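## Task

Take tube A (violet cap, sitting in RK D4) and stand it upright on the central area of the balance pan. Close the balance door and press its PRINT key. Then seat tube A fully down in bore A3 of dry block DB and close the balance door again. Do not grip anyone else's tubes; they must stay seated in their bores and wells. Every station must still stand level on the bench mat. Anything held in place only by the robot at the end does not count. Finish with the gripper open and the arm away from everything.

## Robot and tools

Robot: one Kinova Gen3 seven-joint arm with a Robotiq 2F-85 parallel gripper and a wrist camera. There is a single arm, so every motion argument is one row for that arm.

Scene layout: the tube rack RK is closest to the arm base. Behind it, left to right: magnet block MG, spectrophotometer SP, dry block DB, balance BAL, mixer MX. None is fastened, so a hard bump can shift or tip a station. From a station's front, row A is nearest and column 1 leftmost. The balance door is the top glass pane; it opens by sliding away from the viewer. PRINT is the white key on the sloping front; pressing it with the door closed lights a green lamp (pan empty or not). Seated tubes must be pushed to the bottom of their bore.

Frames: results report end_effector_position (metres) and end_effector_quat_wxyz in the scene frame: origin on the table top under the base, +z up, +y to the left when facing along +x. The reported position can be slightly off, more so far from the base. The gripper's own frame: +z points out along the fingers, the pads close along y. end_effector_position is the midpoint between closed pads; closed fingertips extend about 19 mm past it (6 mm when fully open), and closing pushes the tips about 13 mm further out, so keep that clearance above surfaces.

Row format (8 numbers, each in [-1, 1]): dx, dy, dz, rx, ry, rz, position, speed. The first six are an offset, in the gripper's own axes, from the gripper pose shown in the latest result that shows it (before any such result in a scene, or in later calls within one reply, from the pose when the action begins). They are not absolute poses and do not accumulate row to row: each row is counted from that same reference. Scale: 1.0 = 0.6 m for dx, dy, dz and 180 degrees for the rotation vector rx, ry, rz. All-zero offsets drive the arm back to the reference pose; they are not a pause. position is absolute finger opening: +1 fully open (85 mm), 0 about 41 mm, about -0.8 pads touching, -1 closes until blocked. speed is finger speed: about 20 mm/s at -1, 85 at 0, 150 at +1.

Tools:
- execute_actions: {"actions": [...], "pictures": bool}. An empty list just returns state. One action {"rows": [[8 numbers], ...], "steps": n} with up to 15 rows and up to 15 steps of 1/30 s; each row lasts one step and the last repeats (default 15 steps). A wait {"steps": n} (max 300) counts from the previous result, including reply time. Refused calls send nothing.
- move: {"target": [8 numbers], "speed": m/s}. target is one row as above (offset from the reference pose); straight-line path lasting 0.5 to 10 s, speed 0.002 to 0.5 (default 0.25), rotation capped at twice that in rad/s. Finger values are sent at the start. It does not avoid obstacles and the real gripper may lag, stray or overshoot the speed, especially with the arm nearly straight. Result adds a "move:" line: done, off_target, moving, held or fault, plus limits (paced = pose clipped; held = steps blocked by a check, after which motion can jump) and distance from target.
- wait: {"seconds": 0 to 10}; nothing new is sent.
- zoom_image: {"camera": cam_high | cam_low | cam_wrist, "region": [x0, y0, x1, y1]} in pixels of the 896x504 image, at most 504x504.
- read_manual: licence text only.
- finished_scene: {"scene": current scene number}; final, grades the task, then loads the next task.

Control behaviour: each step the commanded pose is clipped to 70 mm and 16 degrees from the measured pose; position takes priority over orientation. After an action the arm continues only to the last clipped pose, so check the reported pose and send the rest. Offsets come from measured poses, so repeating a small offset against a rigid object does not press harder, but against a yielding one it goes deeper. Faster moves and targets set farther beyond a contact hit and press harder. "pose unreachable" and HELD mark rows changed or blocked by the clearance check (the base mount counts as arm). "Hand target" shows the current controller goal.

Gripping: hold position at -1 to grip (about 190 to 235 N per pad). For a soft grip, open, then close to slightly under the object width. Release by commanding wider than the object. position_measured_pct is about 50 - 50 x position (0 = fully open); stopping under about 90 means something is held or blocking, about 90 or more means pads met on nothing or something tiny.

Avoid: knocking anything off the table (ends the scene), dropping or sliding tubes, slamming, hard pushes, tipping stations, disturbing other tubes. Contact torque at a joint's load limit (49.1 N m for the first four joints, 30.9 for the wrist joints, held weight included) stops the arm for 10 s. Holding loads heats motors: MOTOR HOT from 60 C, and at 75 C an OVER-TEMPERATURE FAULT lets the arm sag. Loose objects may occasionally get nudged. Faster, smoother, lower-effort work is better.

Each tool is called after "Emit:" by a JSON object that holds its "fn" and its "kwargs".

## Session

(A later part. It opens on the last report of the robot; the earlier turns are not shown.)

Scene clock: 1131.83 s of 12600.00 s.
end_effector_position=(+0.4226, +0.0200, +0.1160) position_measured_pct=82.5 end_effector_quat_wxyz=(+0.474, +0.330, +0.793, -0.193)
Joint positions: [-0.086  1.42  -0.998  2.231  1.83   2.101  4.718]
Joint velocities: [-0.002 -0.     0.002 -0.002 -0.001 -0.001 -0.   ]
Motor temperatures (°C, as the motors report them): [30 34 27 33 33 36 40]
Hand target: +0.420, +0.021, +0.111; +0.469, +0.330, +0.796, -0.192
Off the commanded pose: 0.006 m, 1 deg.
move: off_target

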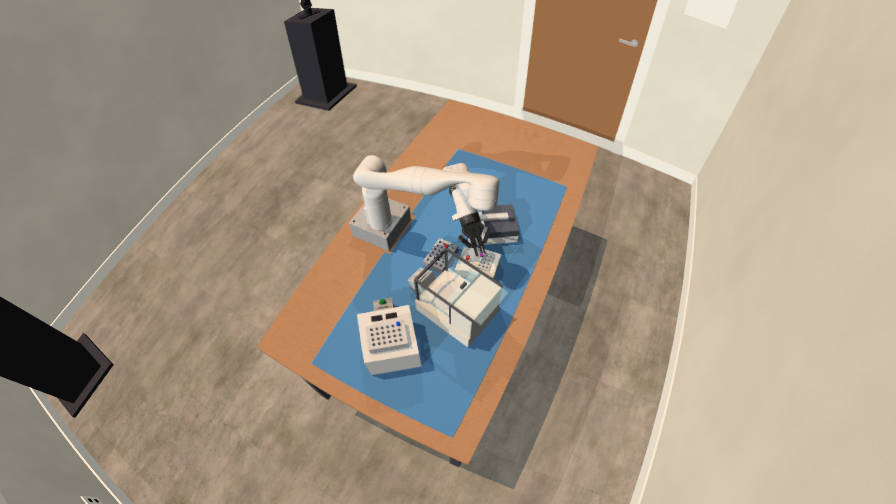

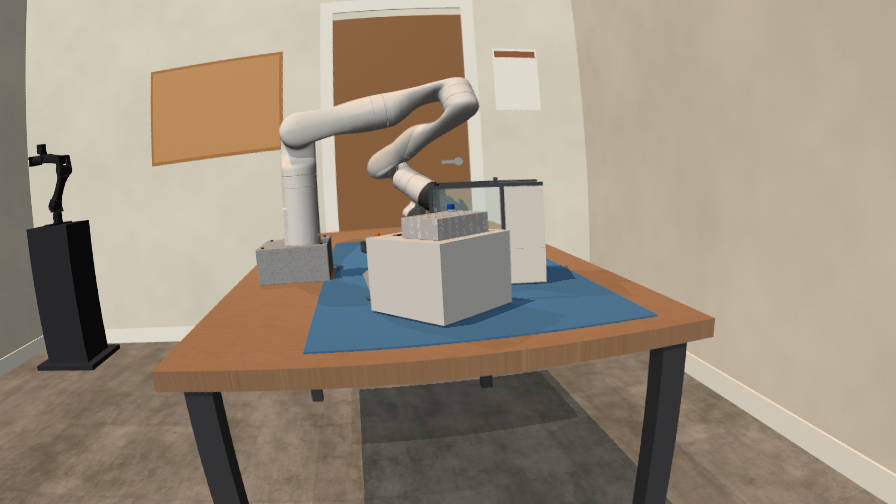

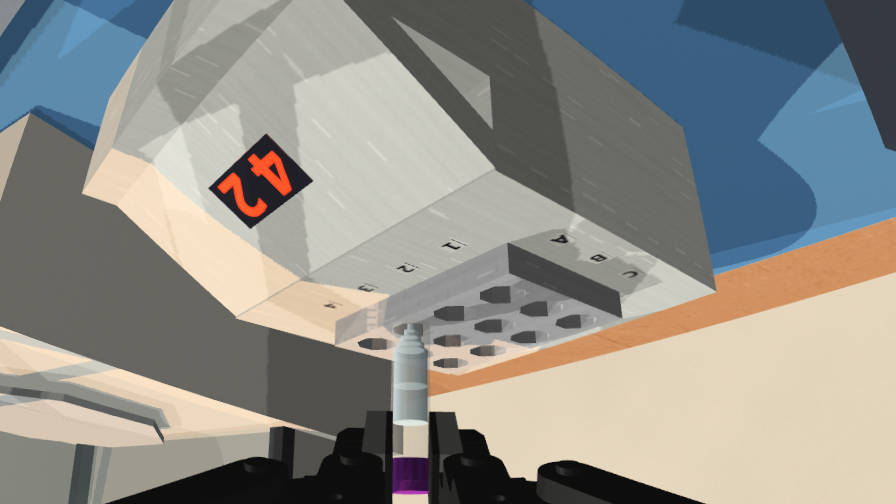

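Emit:
{"fn": "move", "kwargs": {"target": [-0.0635,0,-0.0367,0,0,0,-0.76,-0.5], "speed": 0.04}}

Scene clock: 1162.03 s of 12600.00 s.
end_effector_position=(+0.4215, +0.0206, +0.1597) position_measured_pct=82.5 end_effector_quat_wxyz=(+0.474, +0.330, +0.794, -0.193)
Joint positions: [-0.073  1.31  -1.073  2.269  1.732  2.096  4.751]
Joint velocities: [ 0.002 -0.006 -0.003  0.001 -0.003  0.     0.002]
Motor temperatures (°C, as the motors report them): [30 33 27 33 33 36 40]
Hand target: +0.422, +0.021, +0.160; +0.474, +0.330, +0.793, -0.193
Off the commanded pose: 0.000 m, 0 deg.
move: done

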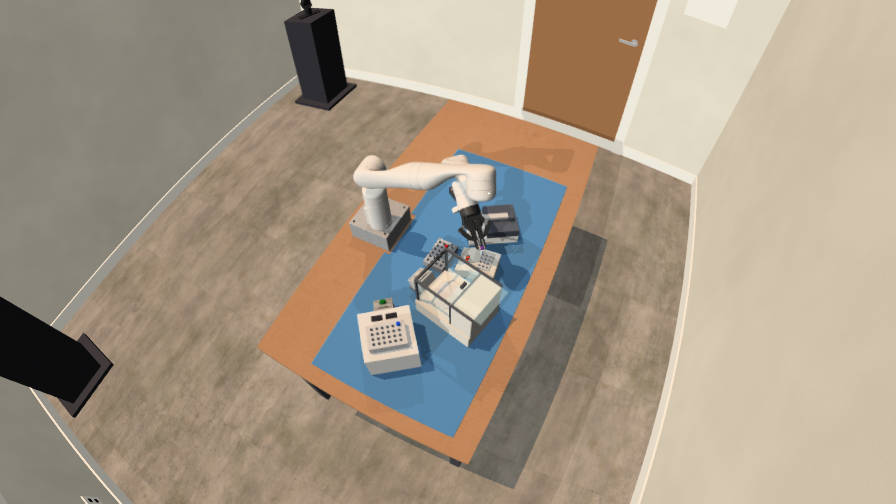

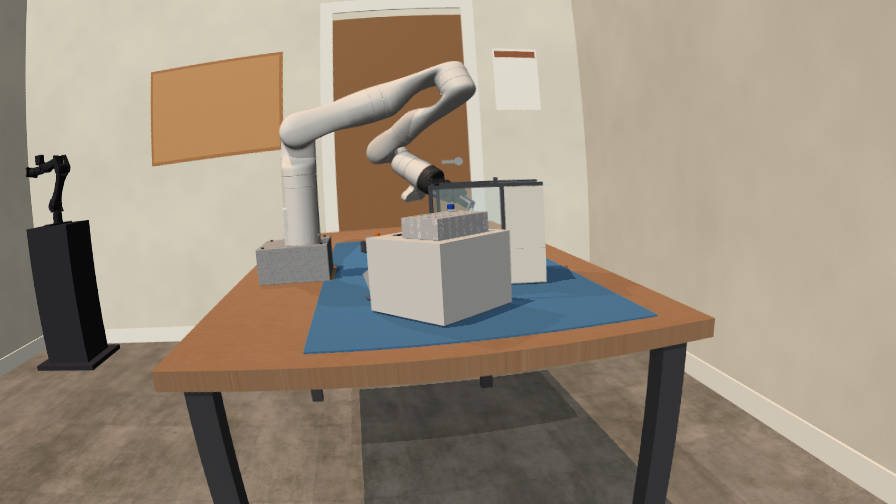

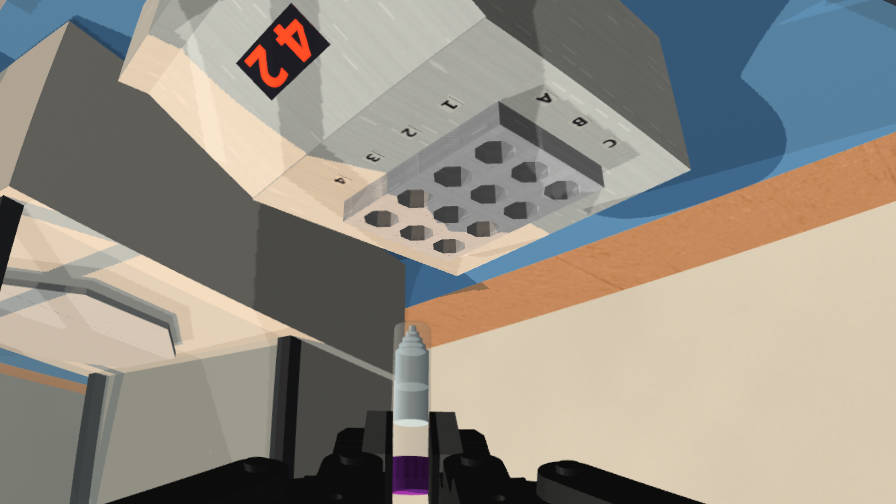

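Emit:
{"fn": "zoom_image", "kwargs": {"camera": "cam_low", "region": [380, 140, 530, 240]}}

Region (380, 140, 530, 240) of cam_low's 896x504 image, scaled by 3.360, with more detail than that image has.

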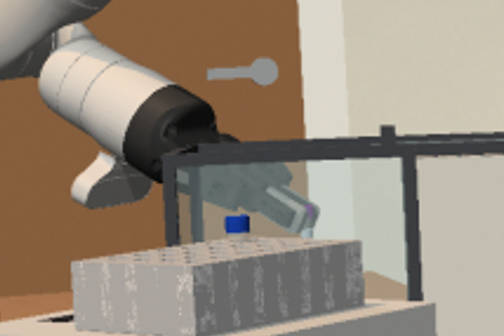

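Emit:
{"fn": "move", "kwargs": {"target": [0.152,-0.085,-0.281,0,0.008,0,-0.76,-0.5], "speed": 0.1}}

Scene clock: 1175.90 s of 12600.00 s.
end_effector_position=(+0.2506, +0.1197, +0.1602) position_measured_pct=82.5 end_effector_quat_wxyz=(+0.464, +0.332, +0.799, -0.188)
Joint positions: [-0.652  1.376 -1.188  2.262  1.131  2.066  4.14 ]
Joint velocities: [-0.009  0.001 -0.002 -0.001 -0.003  0.001 -0.003]
Motor temperatures (°C, as the motors report them): [30 33 27 33 33 36 40]
Hand target: +0.250, +0.120, +0.160; +0.464, +0.332, +0.799, -0.188
Off the commanded pose: 0.001 m, 0 deg.
move: done

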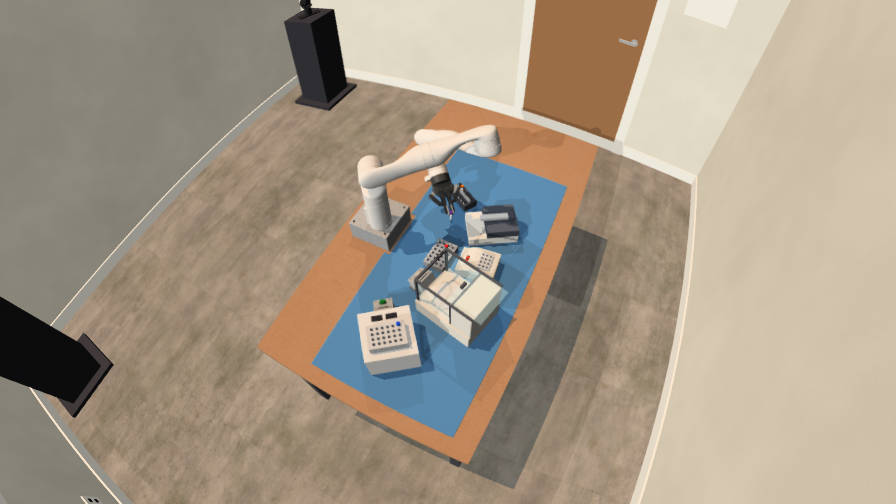

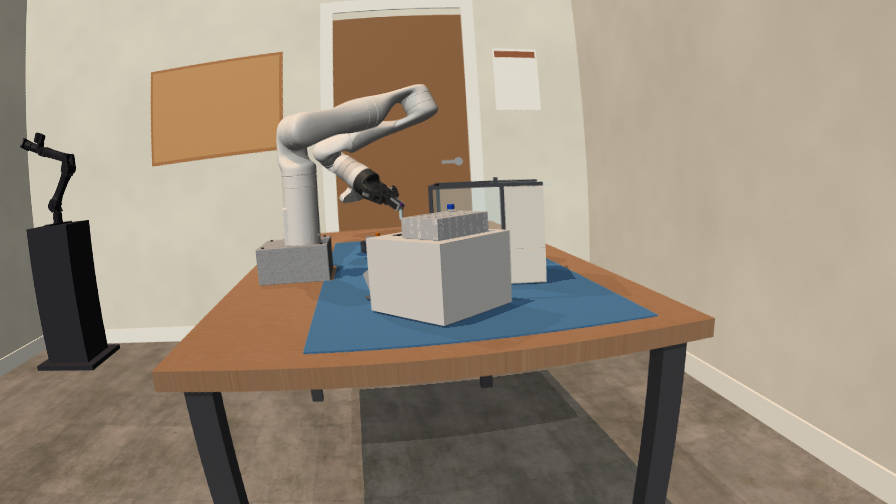

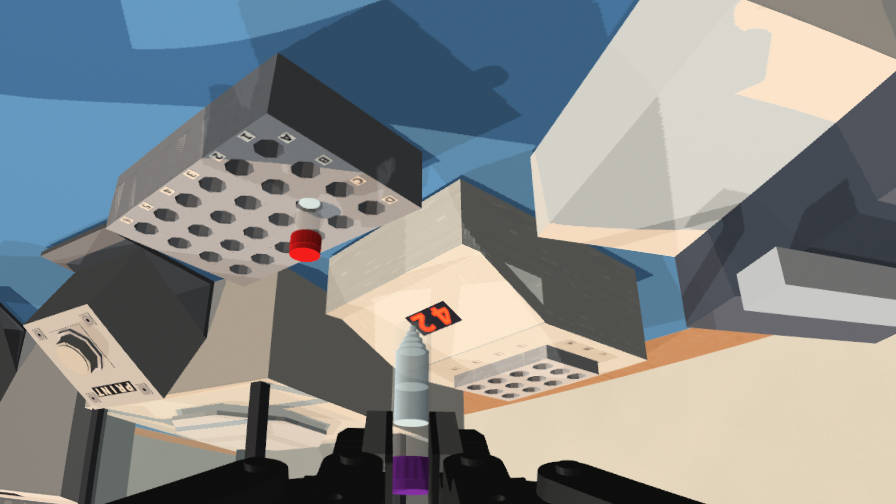

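Emit:
{"fn": "move", "kwargs": {"target": [0.101,-0.015,0.0583,0,0,0,-0.76,-0.5], "speed": 0.04}}

Emit:
{"fn": "zoom_image", "kwargs": {"camera": "cam_high", "region": [390, 150, 510, 270]}}

Scene clock: 1184.93 s of 12600.00 s.
end_effector_position=(+0.2446, +0.1138, +0.0904) position_measured_pct=82.5 end_effector_quat_wxyz=(+0.464, +0.332, +0.799, -0.188)
Joint positions: [-0.682  1.545 -1.061  2.222  1.291  2.035  4.081]
Joint velocities: [-0.001  0.005  0.004 -0.002  0.003 -0.005 -0.001]
Motor temperatures (°C, as the motors report them): [30 33 27 33 33 36 40]
Hand target: +0.244, +0.114, +0.090; +0.464, +0.332, +0.799, -0.188
Off the commanded pose: 0.000 m, 0 deg.
move: done

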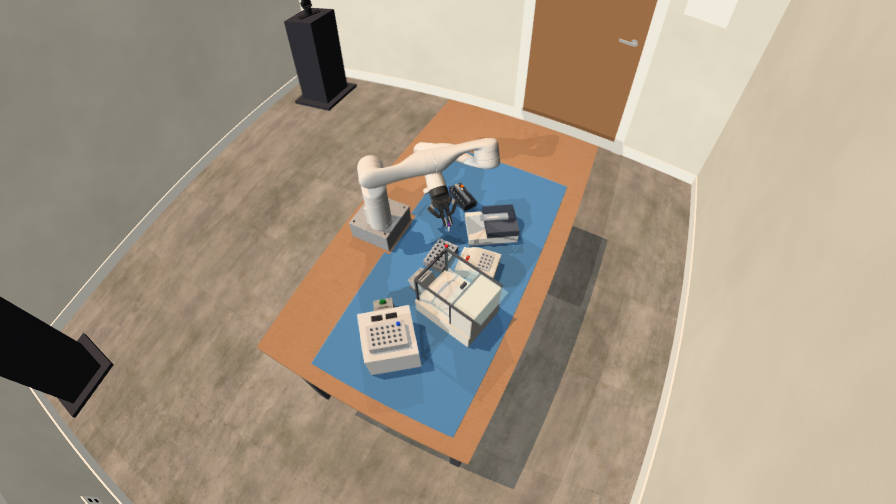

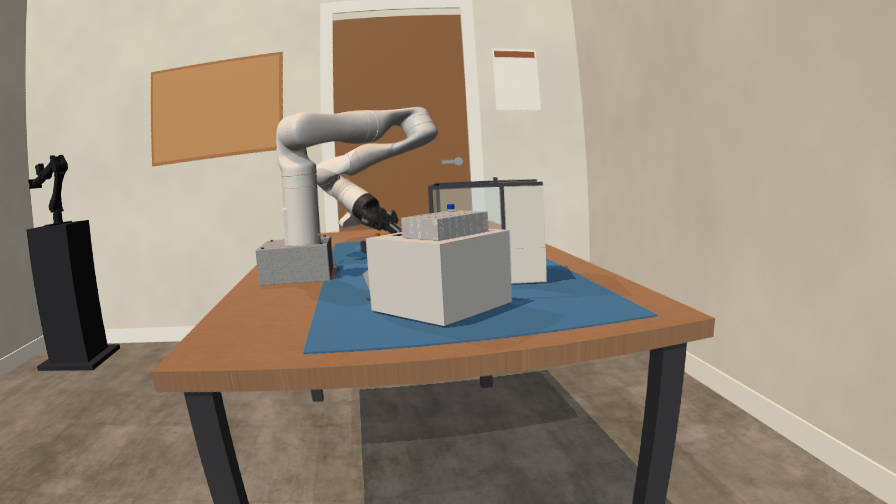

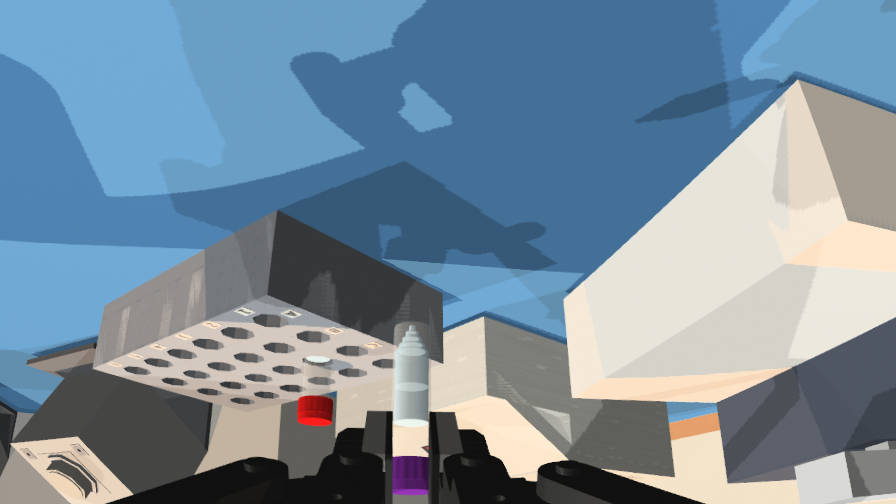

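Region (390, 150, 510, 270) of cam_high's 896x504 image, scaled by 4.200, with more detail than that image has.

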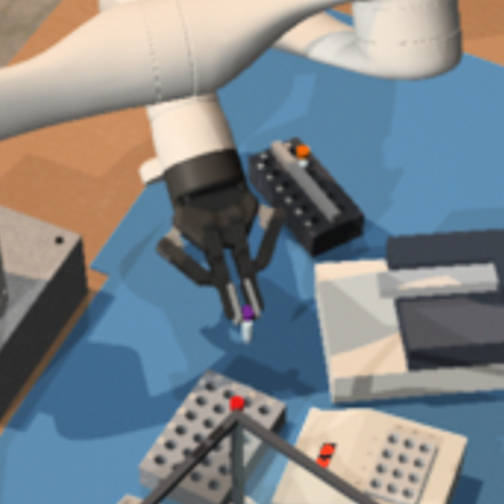

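Emit:
{"fn": "move", "kwargs": {"target": [0.052,0,0.03,0,0,0,-0.76,-0.5], "speed": 0.02}}

Emit:
{"fn": "move", "kwargs": {"target": [0.0087,0,0.005,0,0,0,-0.76,-0.5], "speed": 0.005}}

Emit:
{"fn": "zoom_image", "kwargs": {"camera": "cam_high", "region": [410, 190, 490, 270]}}

Scene clock: 1192.23 s of 12600.00 s.
end_effector_position=(+0.2447, +0.1141, +0.0546) position_measured_pct=82.5 end_effector_quat_wxyz=(+0.464, +0.332, +0.799, -0.188)
Joint positions: [-0.687  1.622 -0.999  2.173  1.382  2.024  4.09 ]
Joint velocities: [-0.001  0.003  0.001 -0.002  0.003 -0.     0.   ]
Motor temperatures (°C, as the motors report them): [30 33 27 33 33 36 40]
Hand target: +0.245, +0.114, +0.054; +0.464, +0.332, +0.799, -0.188
Off the commanded pose: 0.000 m, 0 deg.
move: done

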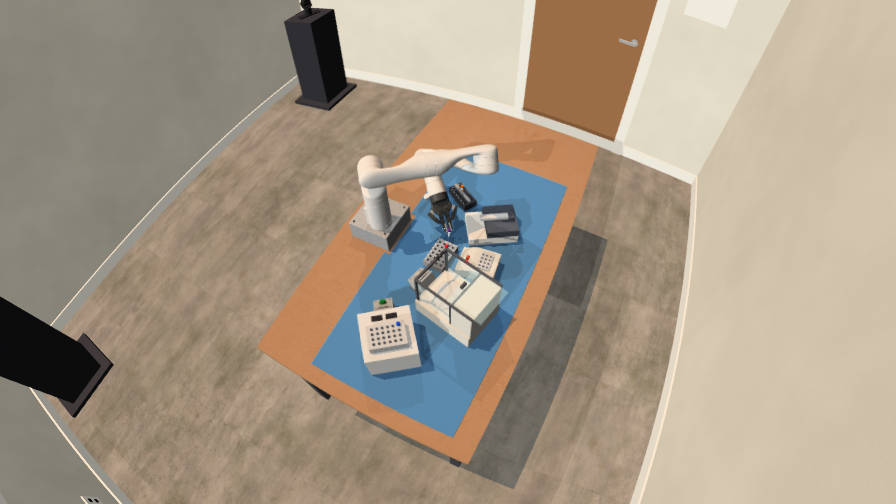

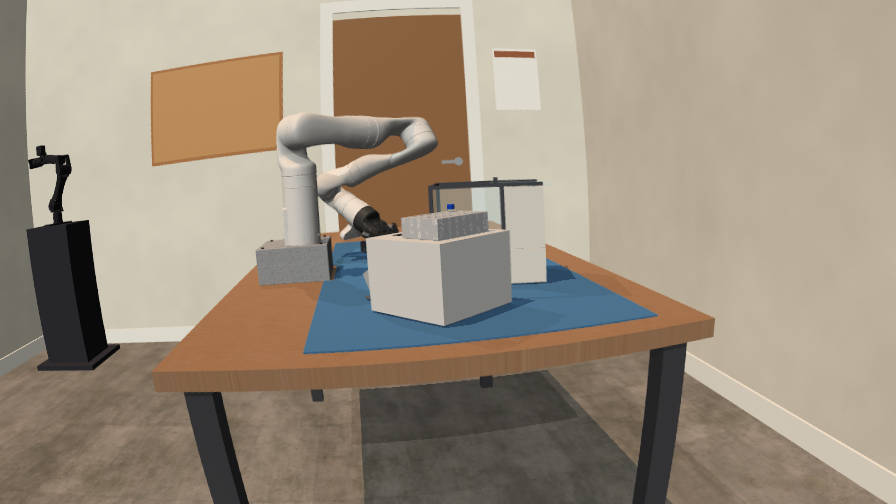

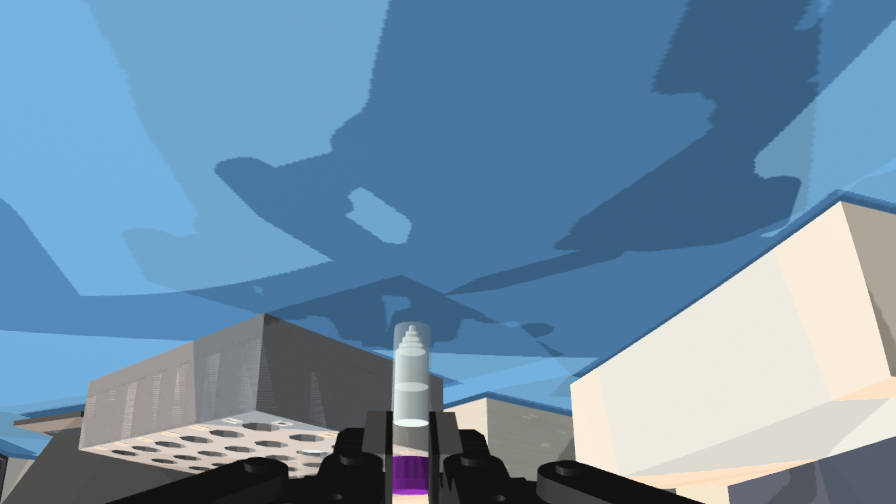

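Scene clock: 1193.67 s of 12600.00 s.
end_effector_position=(+0.2448, +0.1141, +0.0486) position_measured_pct=82.5 end_effector_quat_wxyz=(+0.464, +0.332, +0.799, -0.188)
Joint positions: [-0.688  1.634 -0.989  2.164  1.397  2.021  4.093]
Joint velocities: [-0.     0.001  0.001 -0.     0.002 -0.002  0.   ]
Motor temperatures (°C, as the motors report them): [30 33 27 33 33 36 40]
Hand target: +0.245, +0.114, +0.049; +0.464, +0.332, +0.799, -0.188
Off the commanded pose: 0.000 m, 0 deg.
move: done

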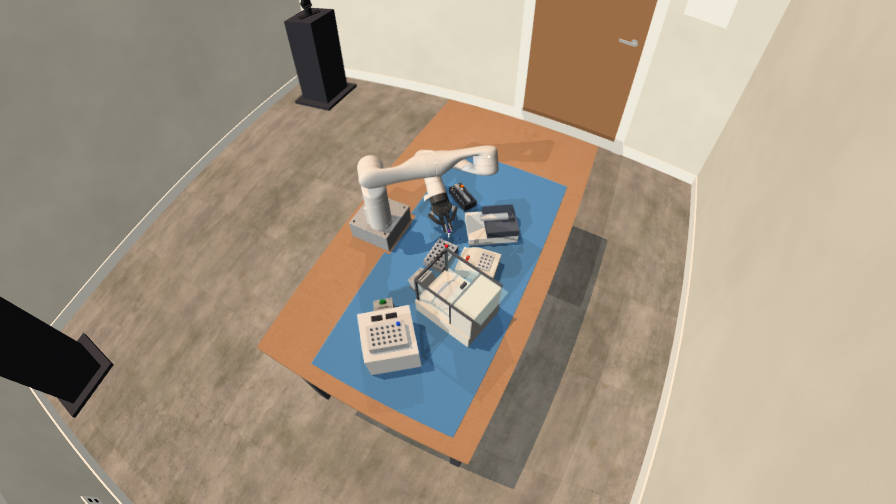

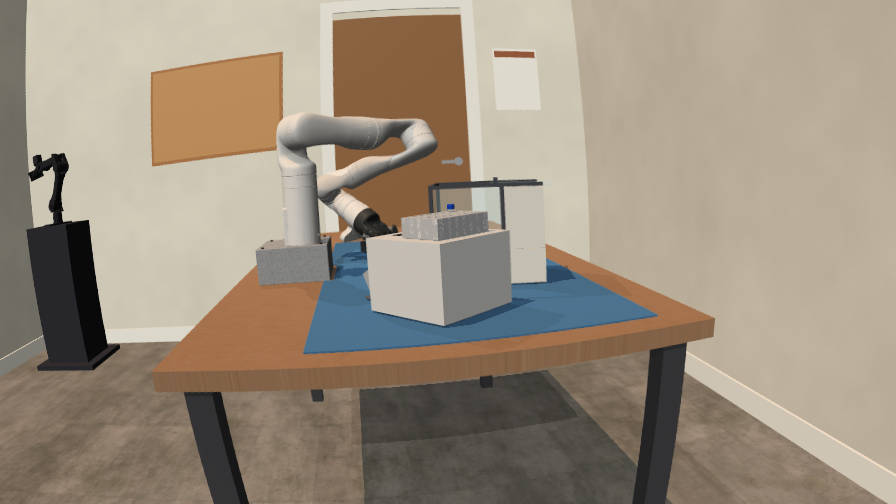

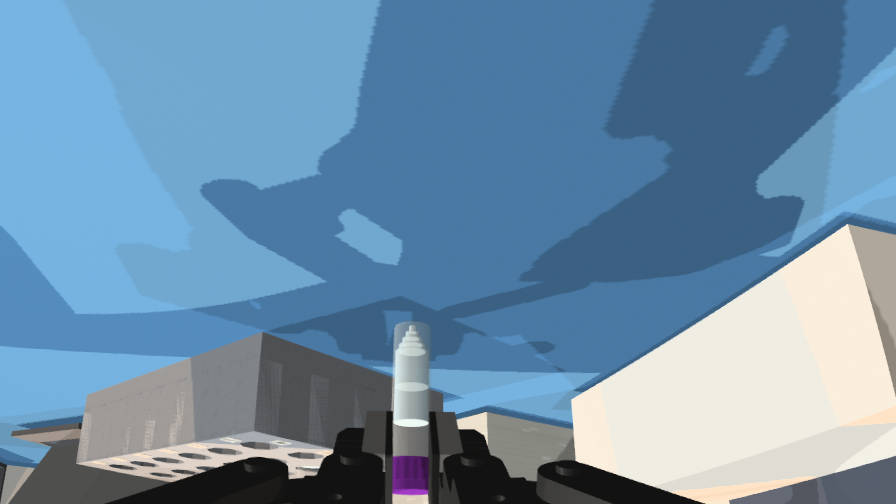

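Region (410, 190, 490, 270) of cam_high's 896x504 image, scaled by 6.300, with more detail than that image has.

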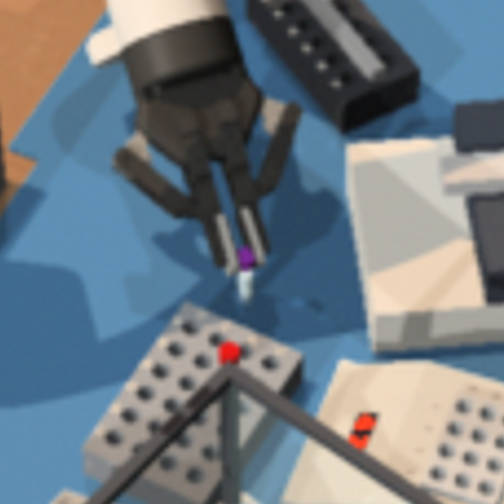

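Continue in 4 mm steps.

Emit:
{"fn": "move", "kwargs": {"target": [0.0058,0,0.0033,0,0,0,-0.76,-0.5], "speed": 0.005}}

Emit:
{"fn": "move", "kwargs": {"target": [0.0058,0,0.0033,0,0,0,-0.76,-0.5], "speed": 0.005}}

Scene clock: 1197.93 s of 12600.00 s.
end_effector_position=(+0.2454, +0.1139, +0.0468) position_measured_pct=82.5 end_effector_quat_wxyz=(+0.466, +0.331, +0.799, -0.189)
Joint positions: [-0.688  1.641 -0.985  2.159  1.403  2.026  4.094]
Joint velocities: [ 0.002  0.003 -0.003  0.     0.     0.004 -0.001]
Motor temperatures (°C, as the motors report them): [30 33 27 33 33 36 40]
Hand target: +0.245, +0.114, +0.045; +0.464, +0.332, +0.799, -0.188
Off the commanded pose: 0.002 m, 0 deg.
move: done

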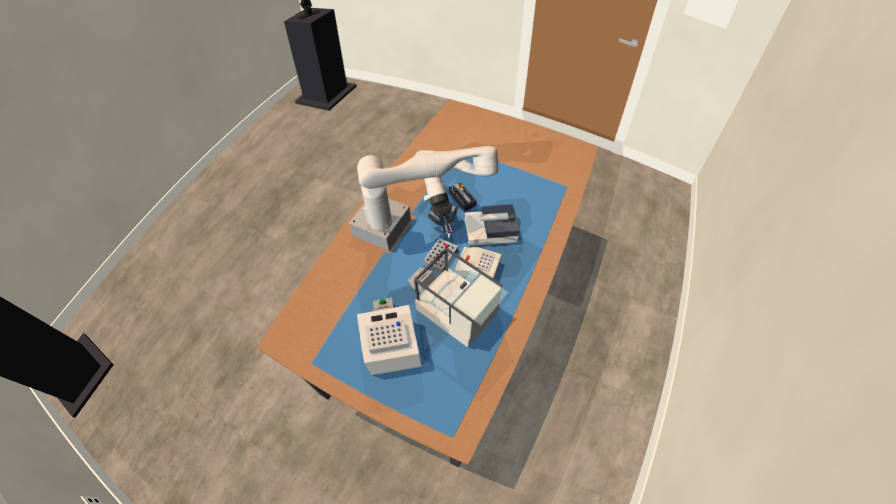

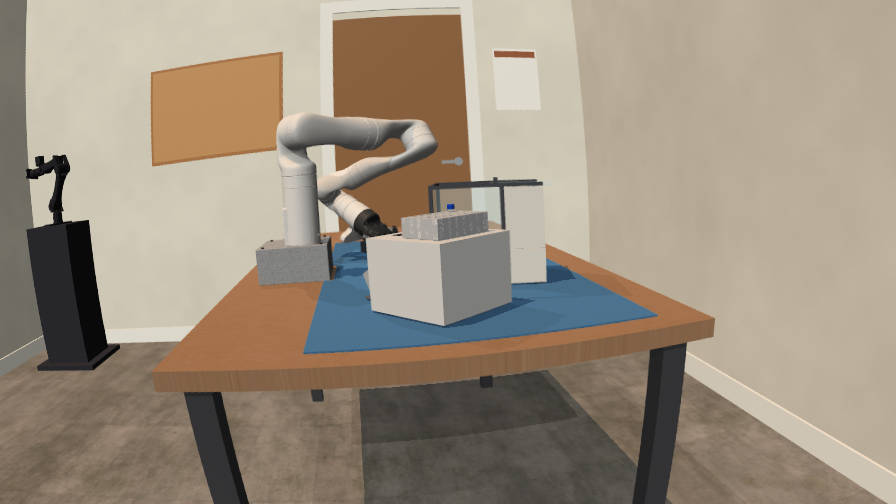

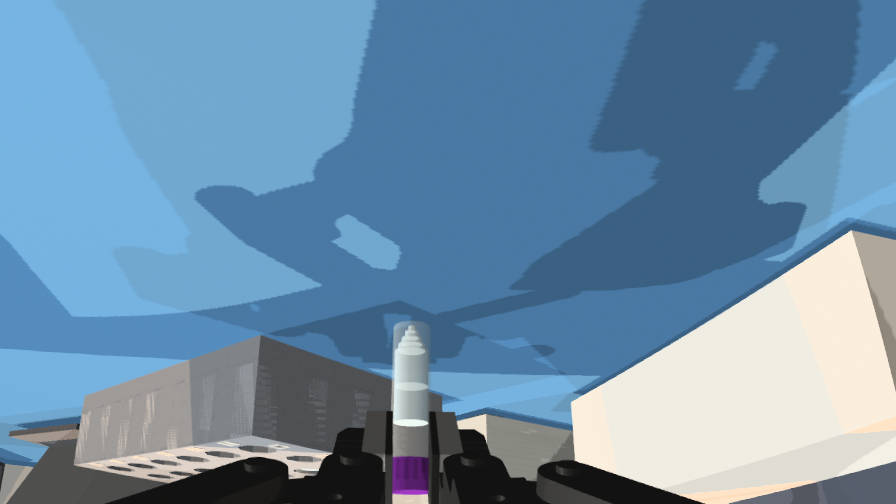

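Scene clock: 1198.97 s of 12600.00 s.
end_effector_position=(+0.2463, +0.1136, +0.0464) position_measured_pct=82.5 end_effector_quat_wxyz=(+0.469, +0.329, +0.798, -0.190)
Joint positions: [-0.688  1.647 -0.983  2.155  1.405  2.034  4.096]
Joint velocities: [ 0.003  0.005 -0.006 -0.002 -0.     0.007 -0.001]
Motor temperatures (°C, as the motors report them): [30 33 27 33 33 36 40]
Hand target: +0.245, +0.114, +0.043; +0.466, +0.331, +0.799, -0.189
Off the commanded pose: 0.004 m, 0 deg.
move: off_target

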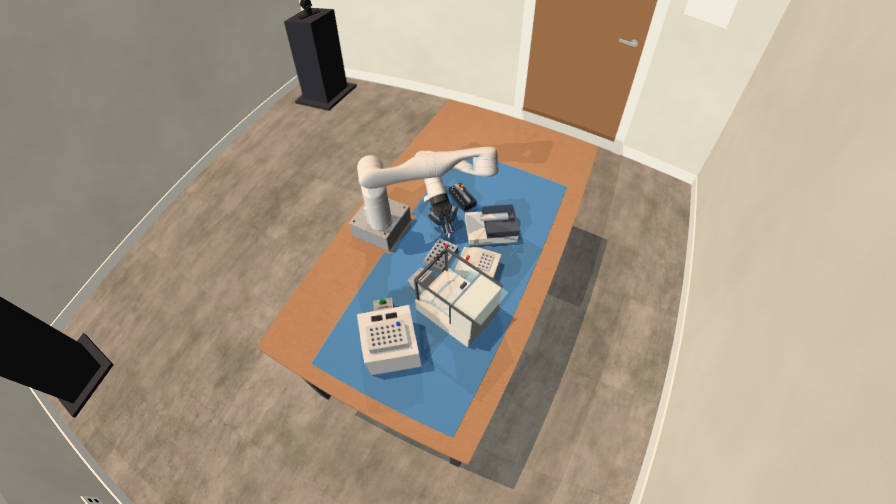

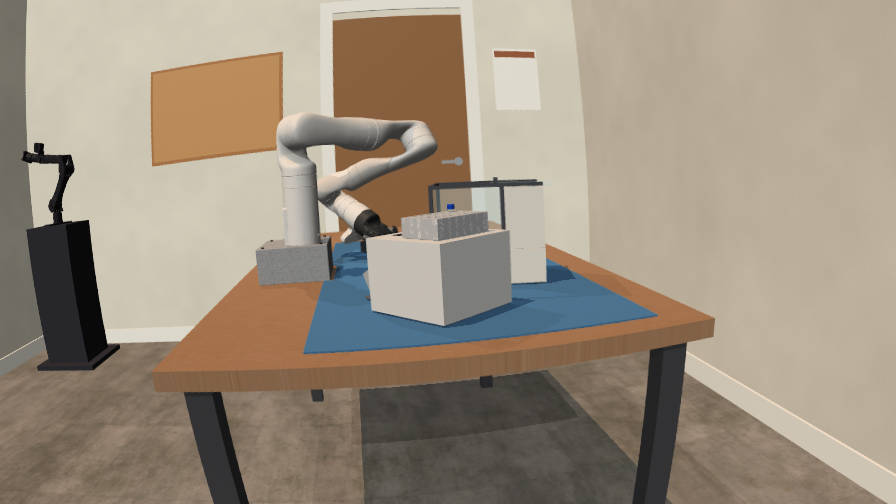

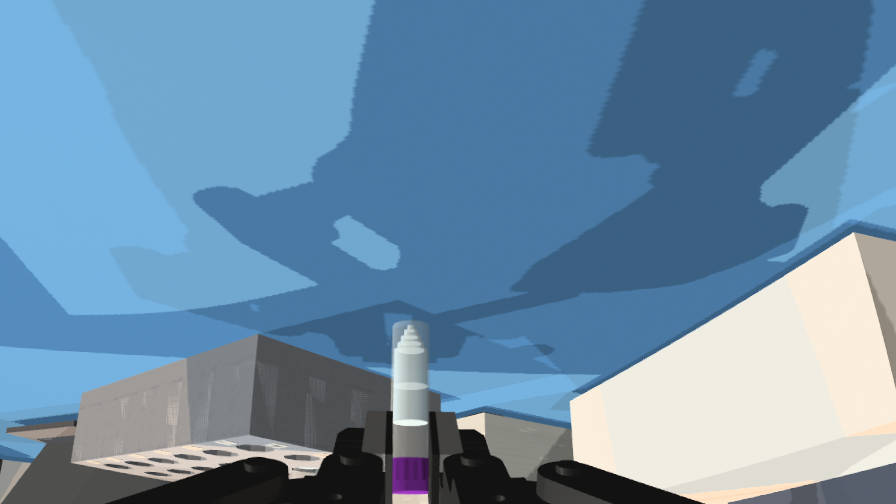

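Emit:
{"fn": "move", "kwargs": {"target": [-0.001,0,-0.001,0,0.004,0,-0.76,-0.5], "speed": 0.005}}

Emit:
{"fn": "move", "kwargs": {"target": [0,0,0,0,0,0,-0.3,-0.7], "speed": 0.005}}

Emit:
{"fn": "move", "kwargs": {"target": [0.025,0,-0.043,0,0,0,-0.3,-0.7], "speed": 0.02}}

Emit:
{"fn": "zoom_image", "kwargs": {"camera": "cam_high", "region": [410, 190, 490, 270]}}

Scene clock: 1207.53 s of 12600.00 s.
end_effector_position=(+0.2462, +0.1138, +0.0474) position_measured_pct=82.5 end_effector_quat_wxyz=(+0.464, +0.330, +0.800, -0.188)
Joint positions: [-0.682  1.641 -0.991  2.164  1.406  2.03   4.098]
Joint velocities: [ 0.001 -0.     0.     0.002 -0.003 -0.001  0.   ]
Motor temperatures (°C, as the motors report them): [30 33 27 33 33 36 40]
Hand target: +0.246, +0.114, +0.047; +0.464, +0.330, +0.800, -0.188
Off the commanded pose: 0.000 m, 0 deg.
move: done

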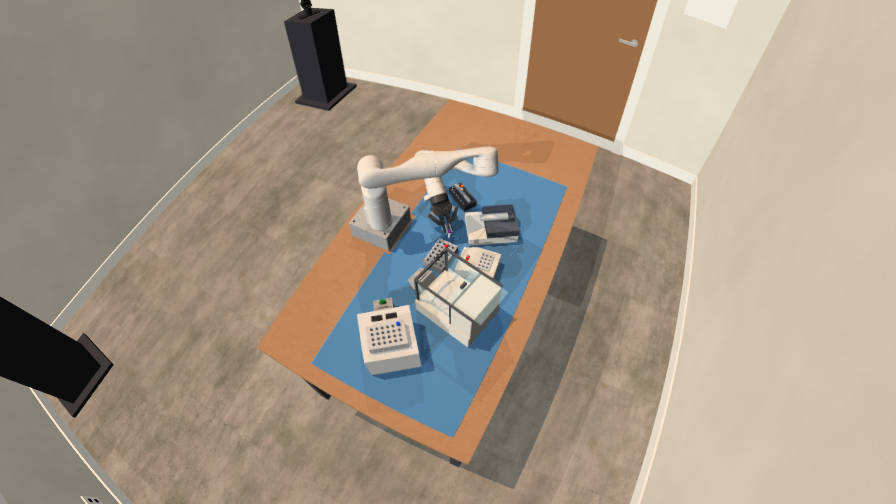

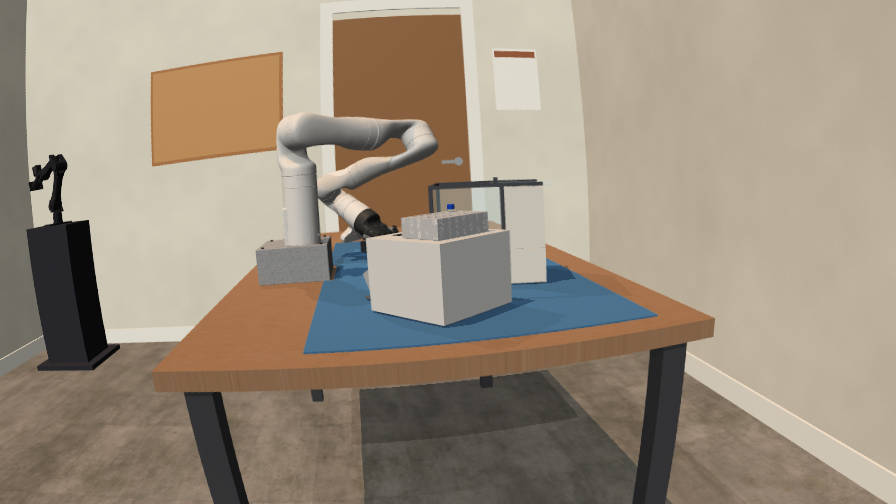

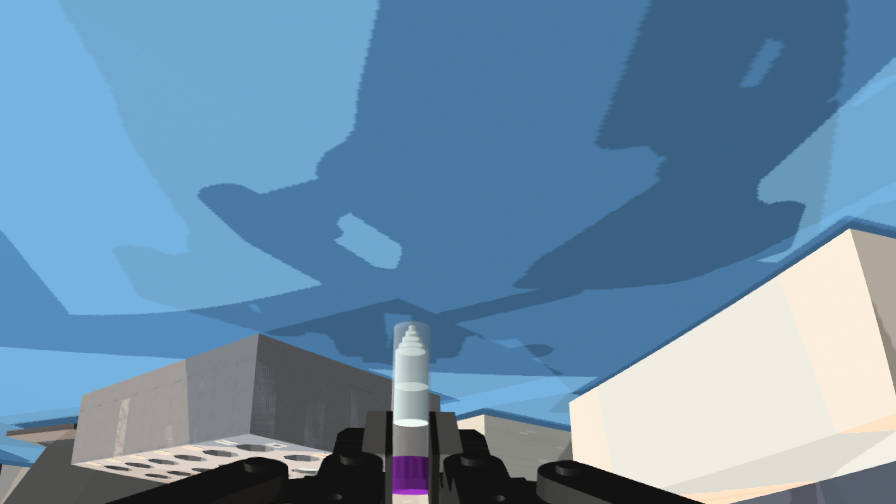

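Scene clock: 1208.30 s of 12600.00 s.
end_effector_position=(+0.2462, +0.1138, +0.0474) position_measured_pct=65.1 end_effector_quat_wxyz=(+0.464, +0.330, +0.800, -0.188)
Joint positions: [-0.682  1.641 -0.991  2.164  1.406  2.03   4.098]
Joint velocities: [ 0.    -0.     0.001  0.001  0.001 -0.    -0.001]
Motor temperatures (°C, as the motors report them): [30 33 27 33 33 36 40]
Hand target: +0.246, +0.114, +0.047; +0.464, +0.330, +0.800, -0.188
Off the commanded pose: 0.000 m, 0 deg.
move: done

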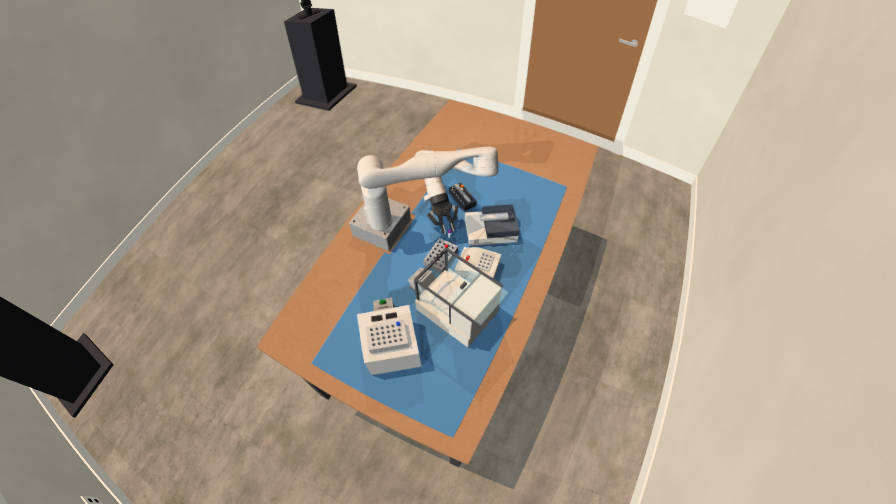

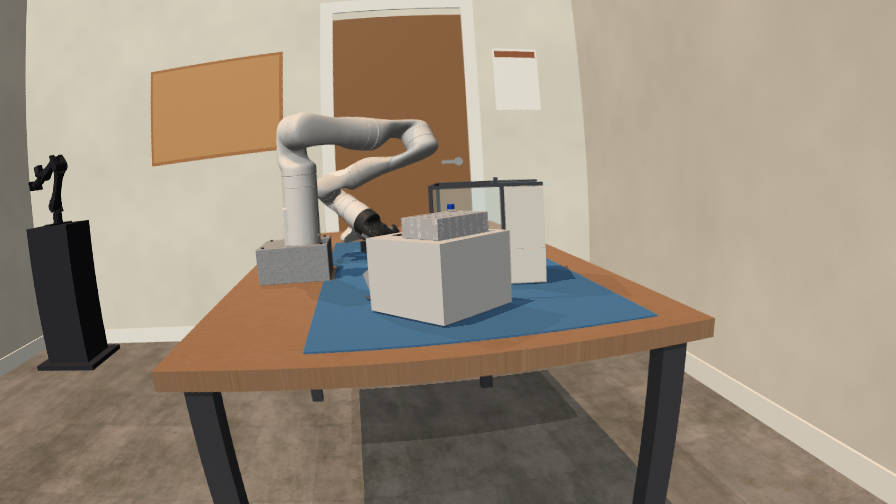

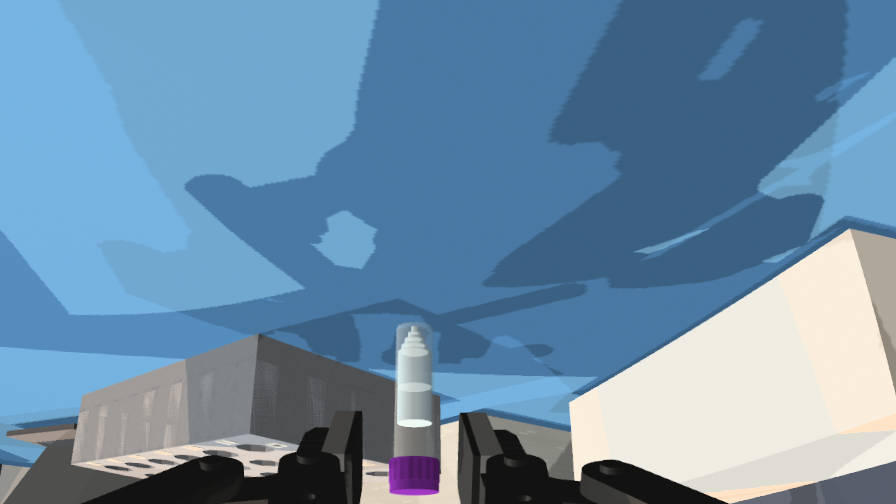

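Scene clock: 1210.07 s of 12600.00 s.
end_effector_position=(+0.2251, +0.1347, +0.0473) position_measured_pct=65.1 end_effector_quat_wxyz=(+0.464, +0.330, +0.800, -0.188)
Joint positions: [-0.752  1.65  -1.027  2.112  1.358  2.037  4.083]
Joint velocities: [-0.004  0.001  0.001 -0.001 -0.003  0.002 -0.001]
Motor temperatures (°C, as the motors report them): [30 33 27 33 33 36 40]
Hand target: +0.225, +0.135, +0.047; +0.464, +0.330, +0.800, -0.188
Off the commanded pose: 0.000 m, 0 deg.
move: done

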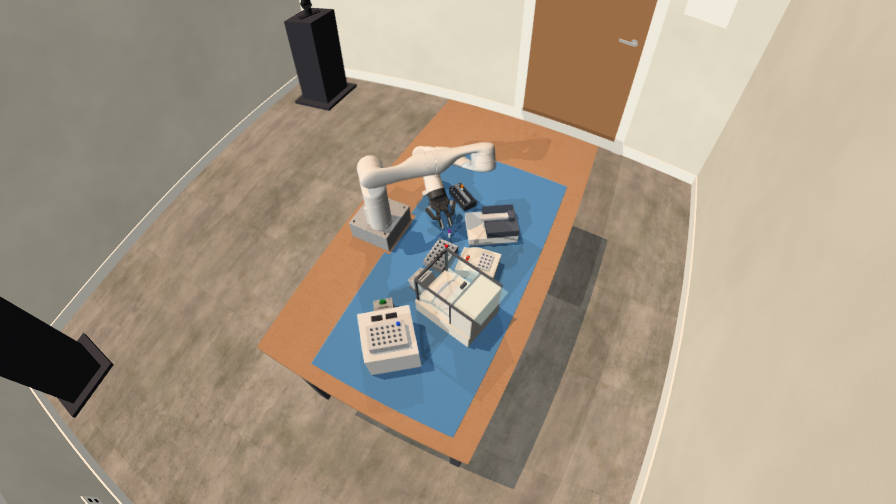

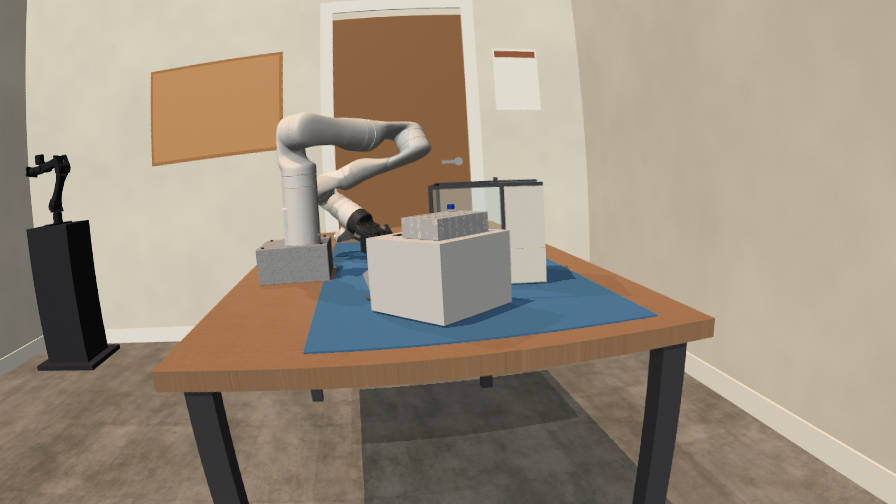

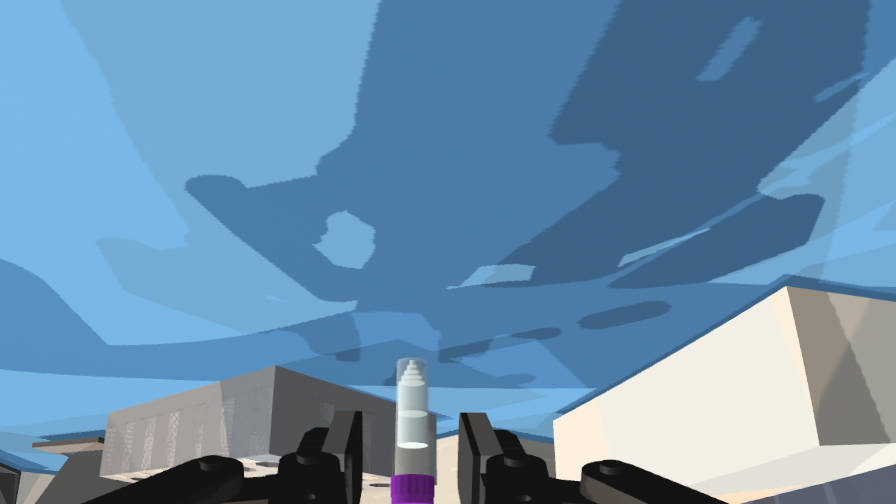

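Region (410, 190, 490, 270) of cam_high's 896x504 image, scaled by 6.300, with more detail than that image has.

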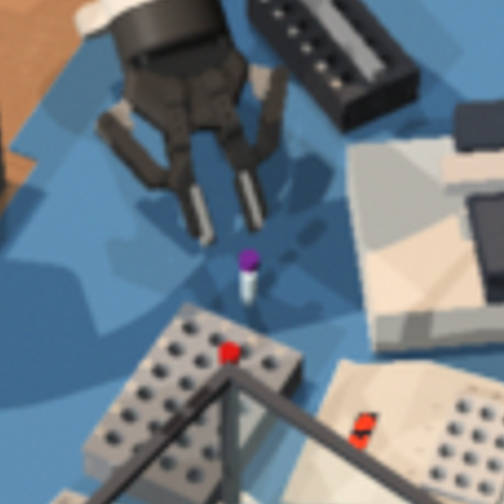

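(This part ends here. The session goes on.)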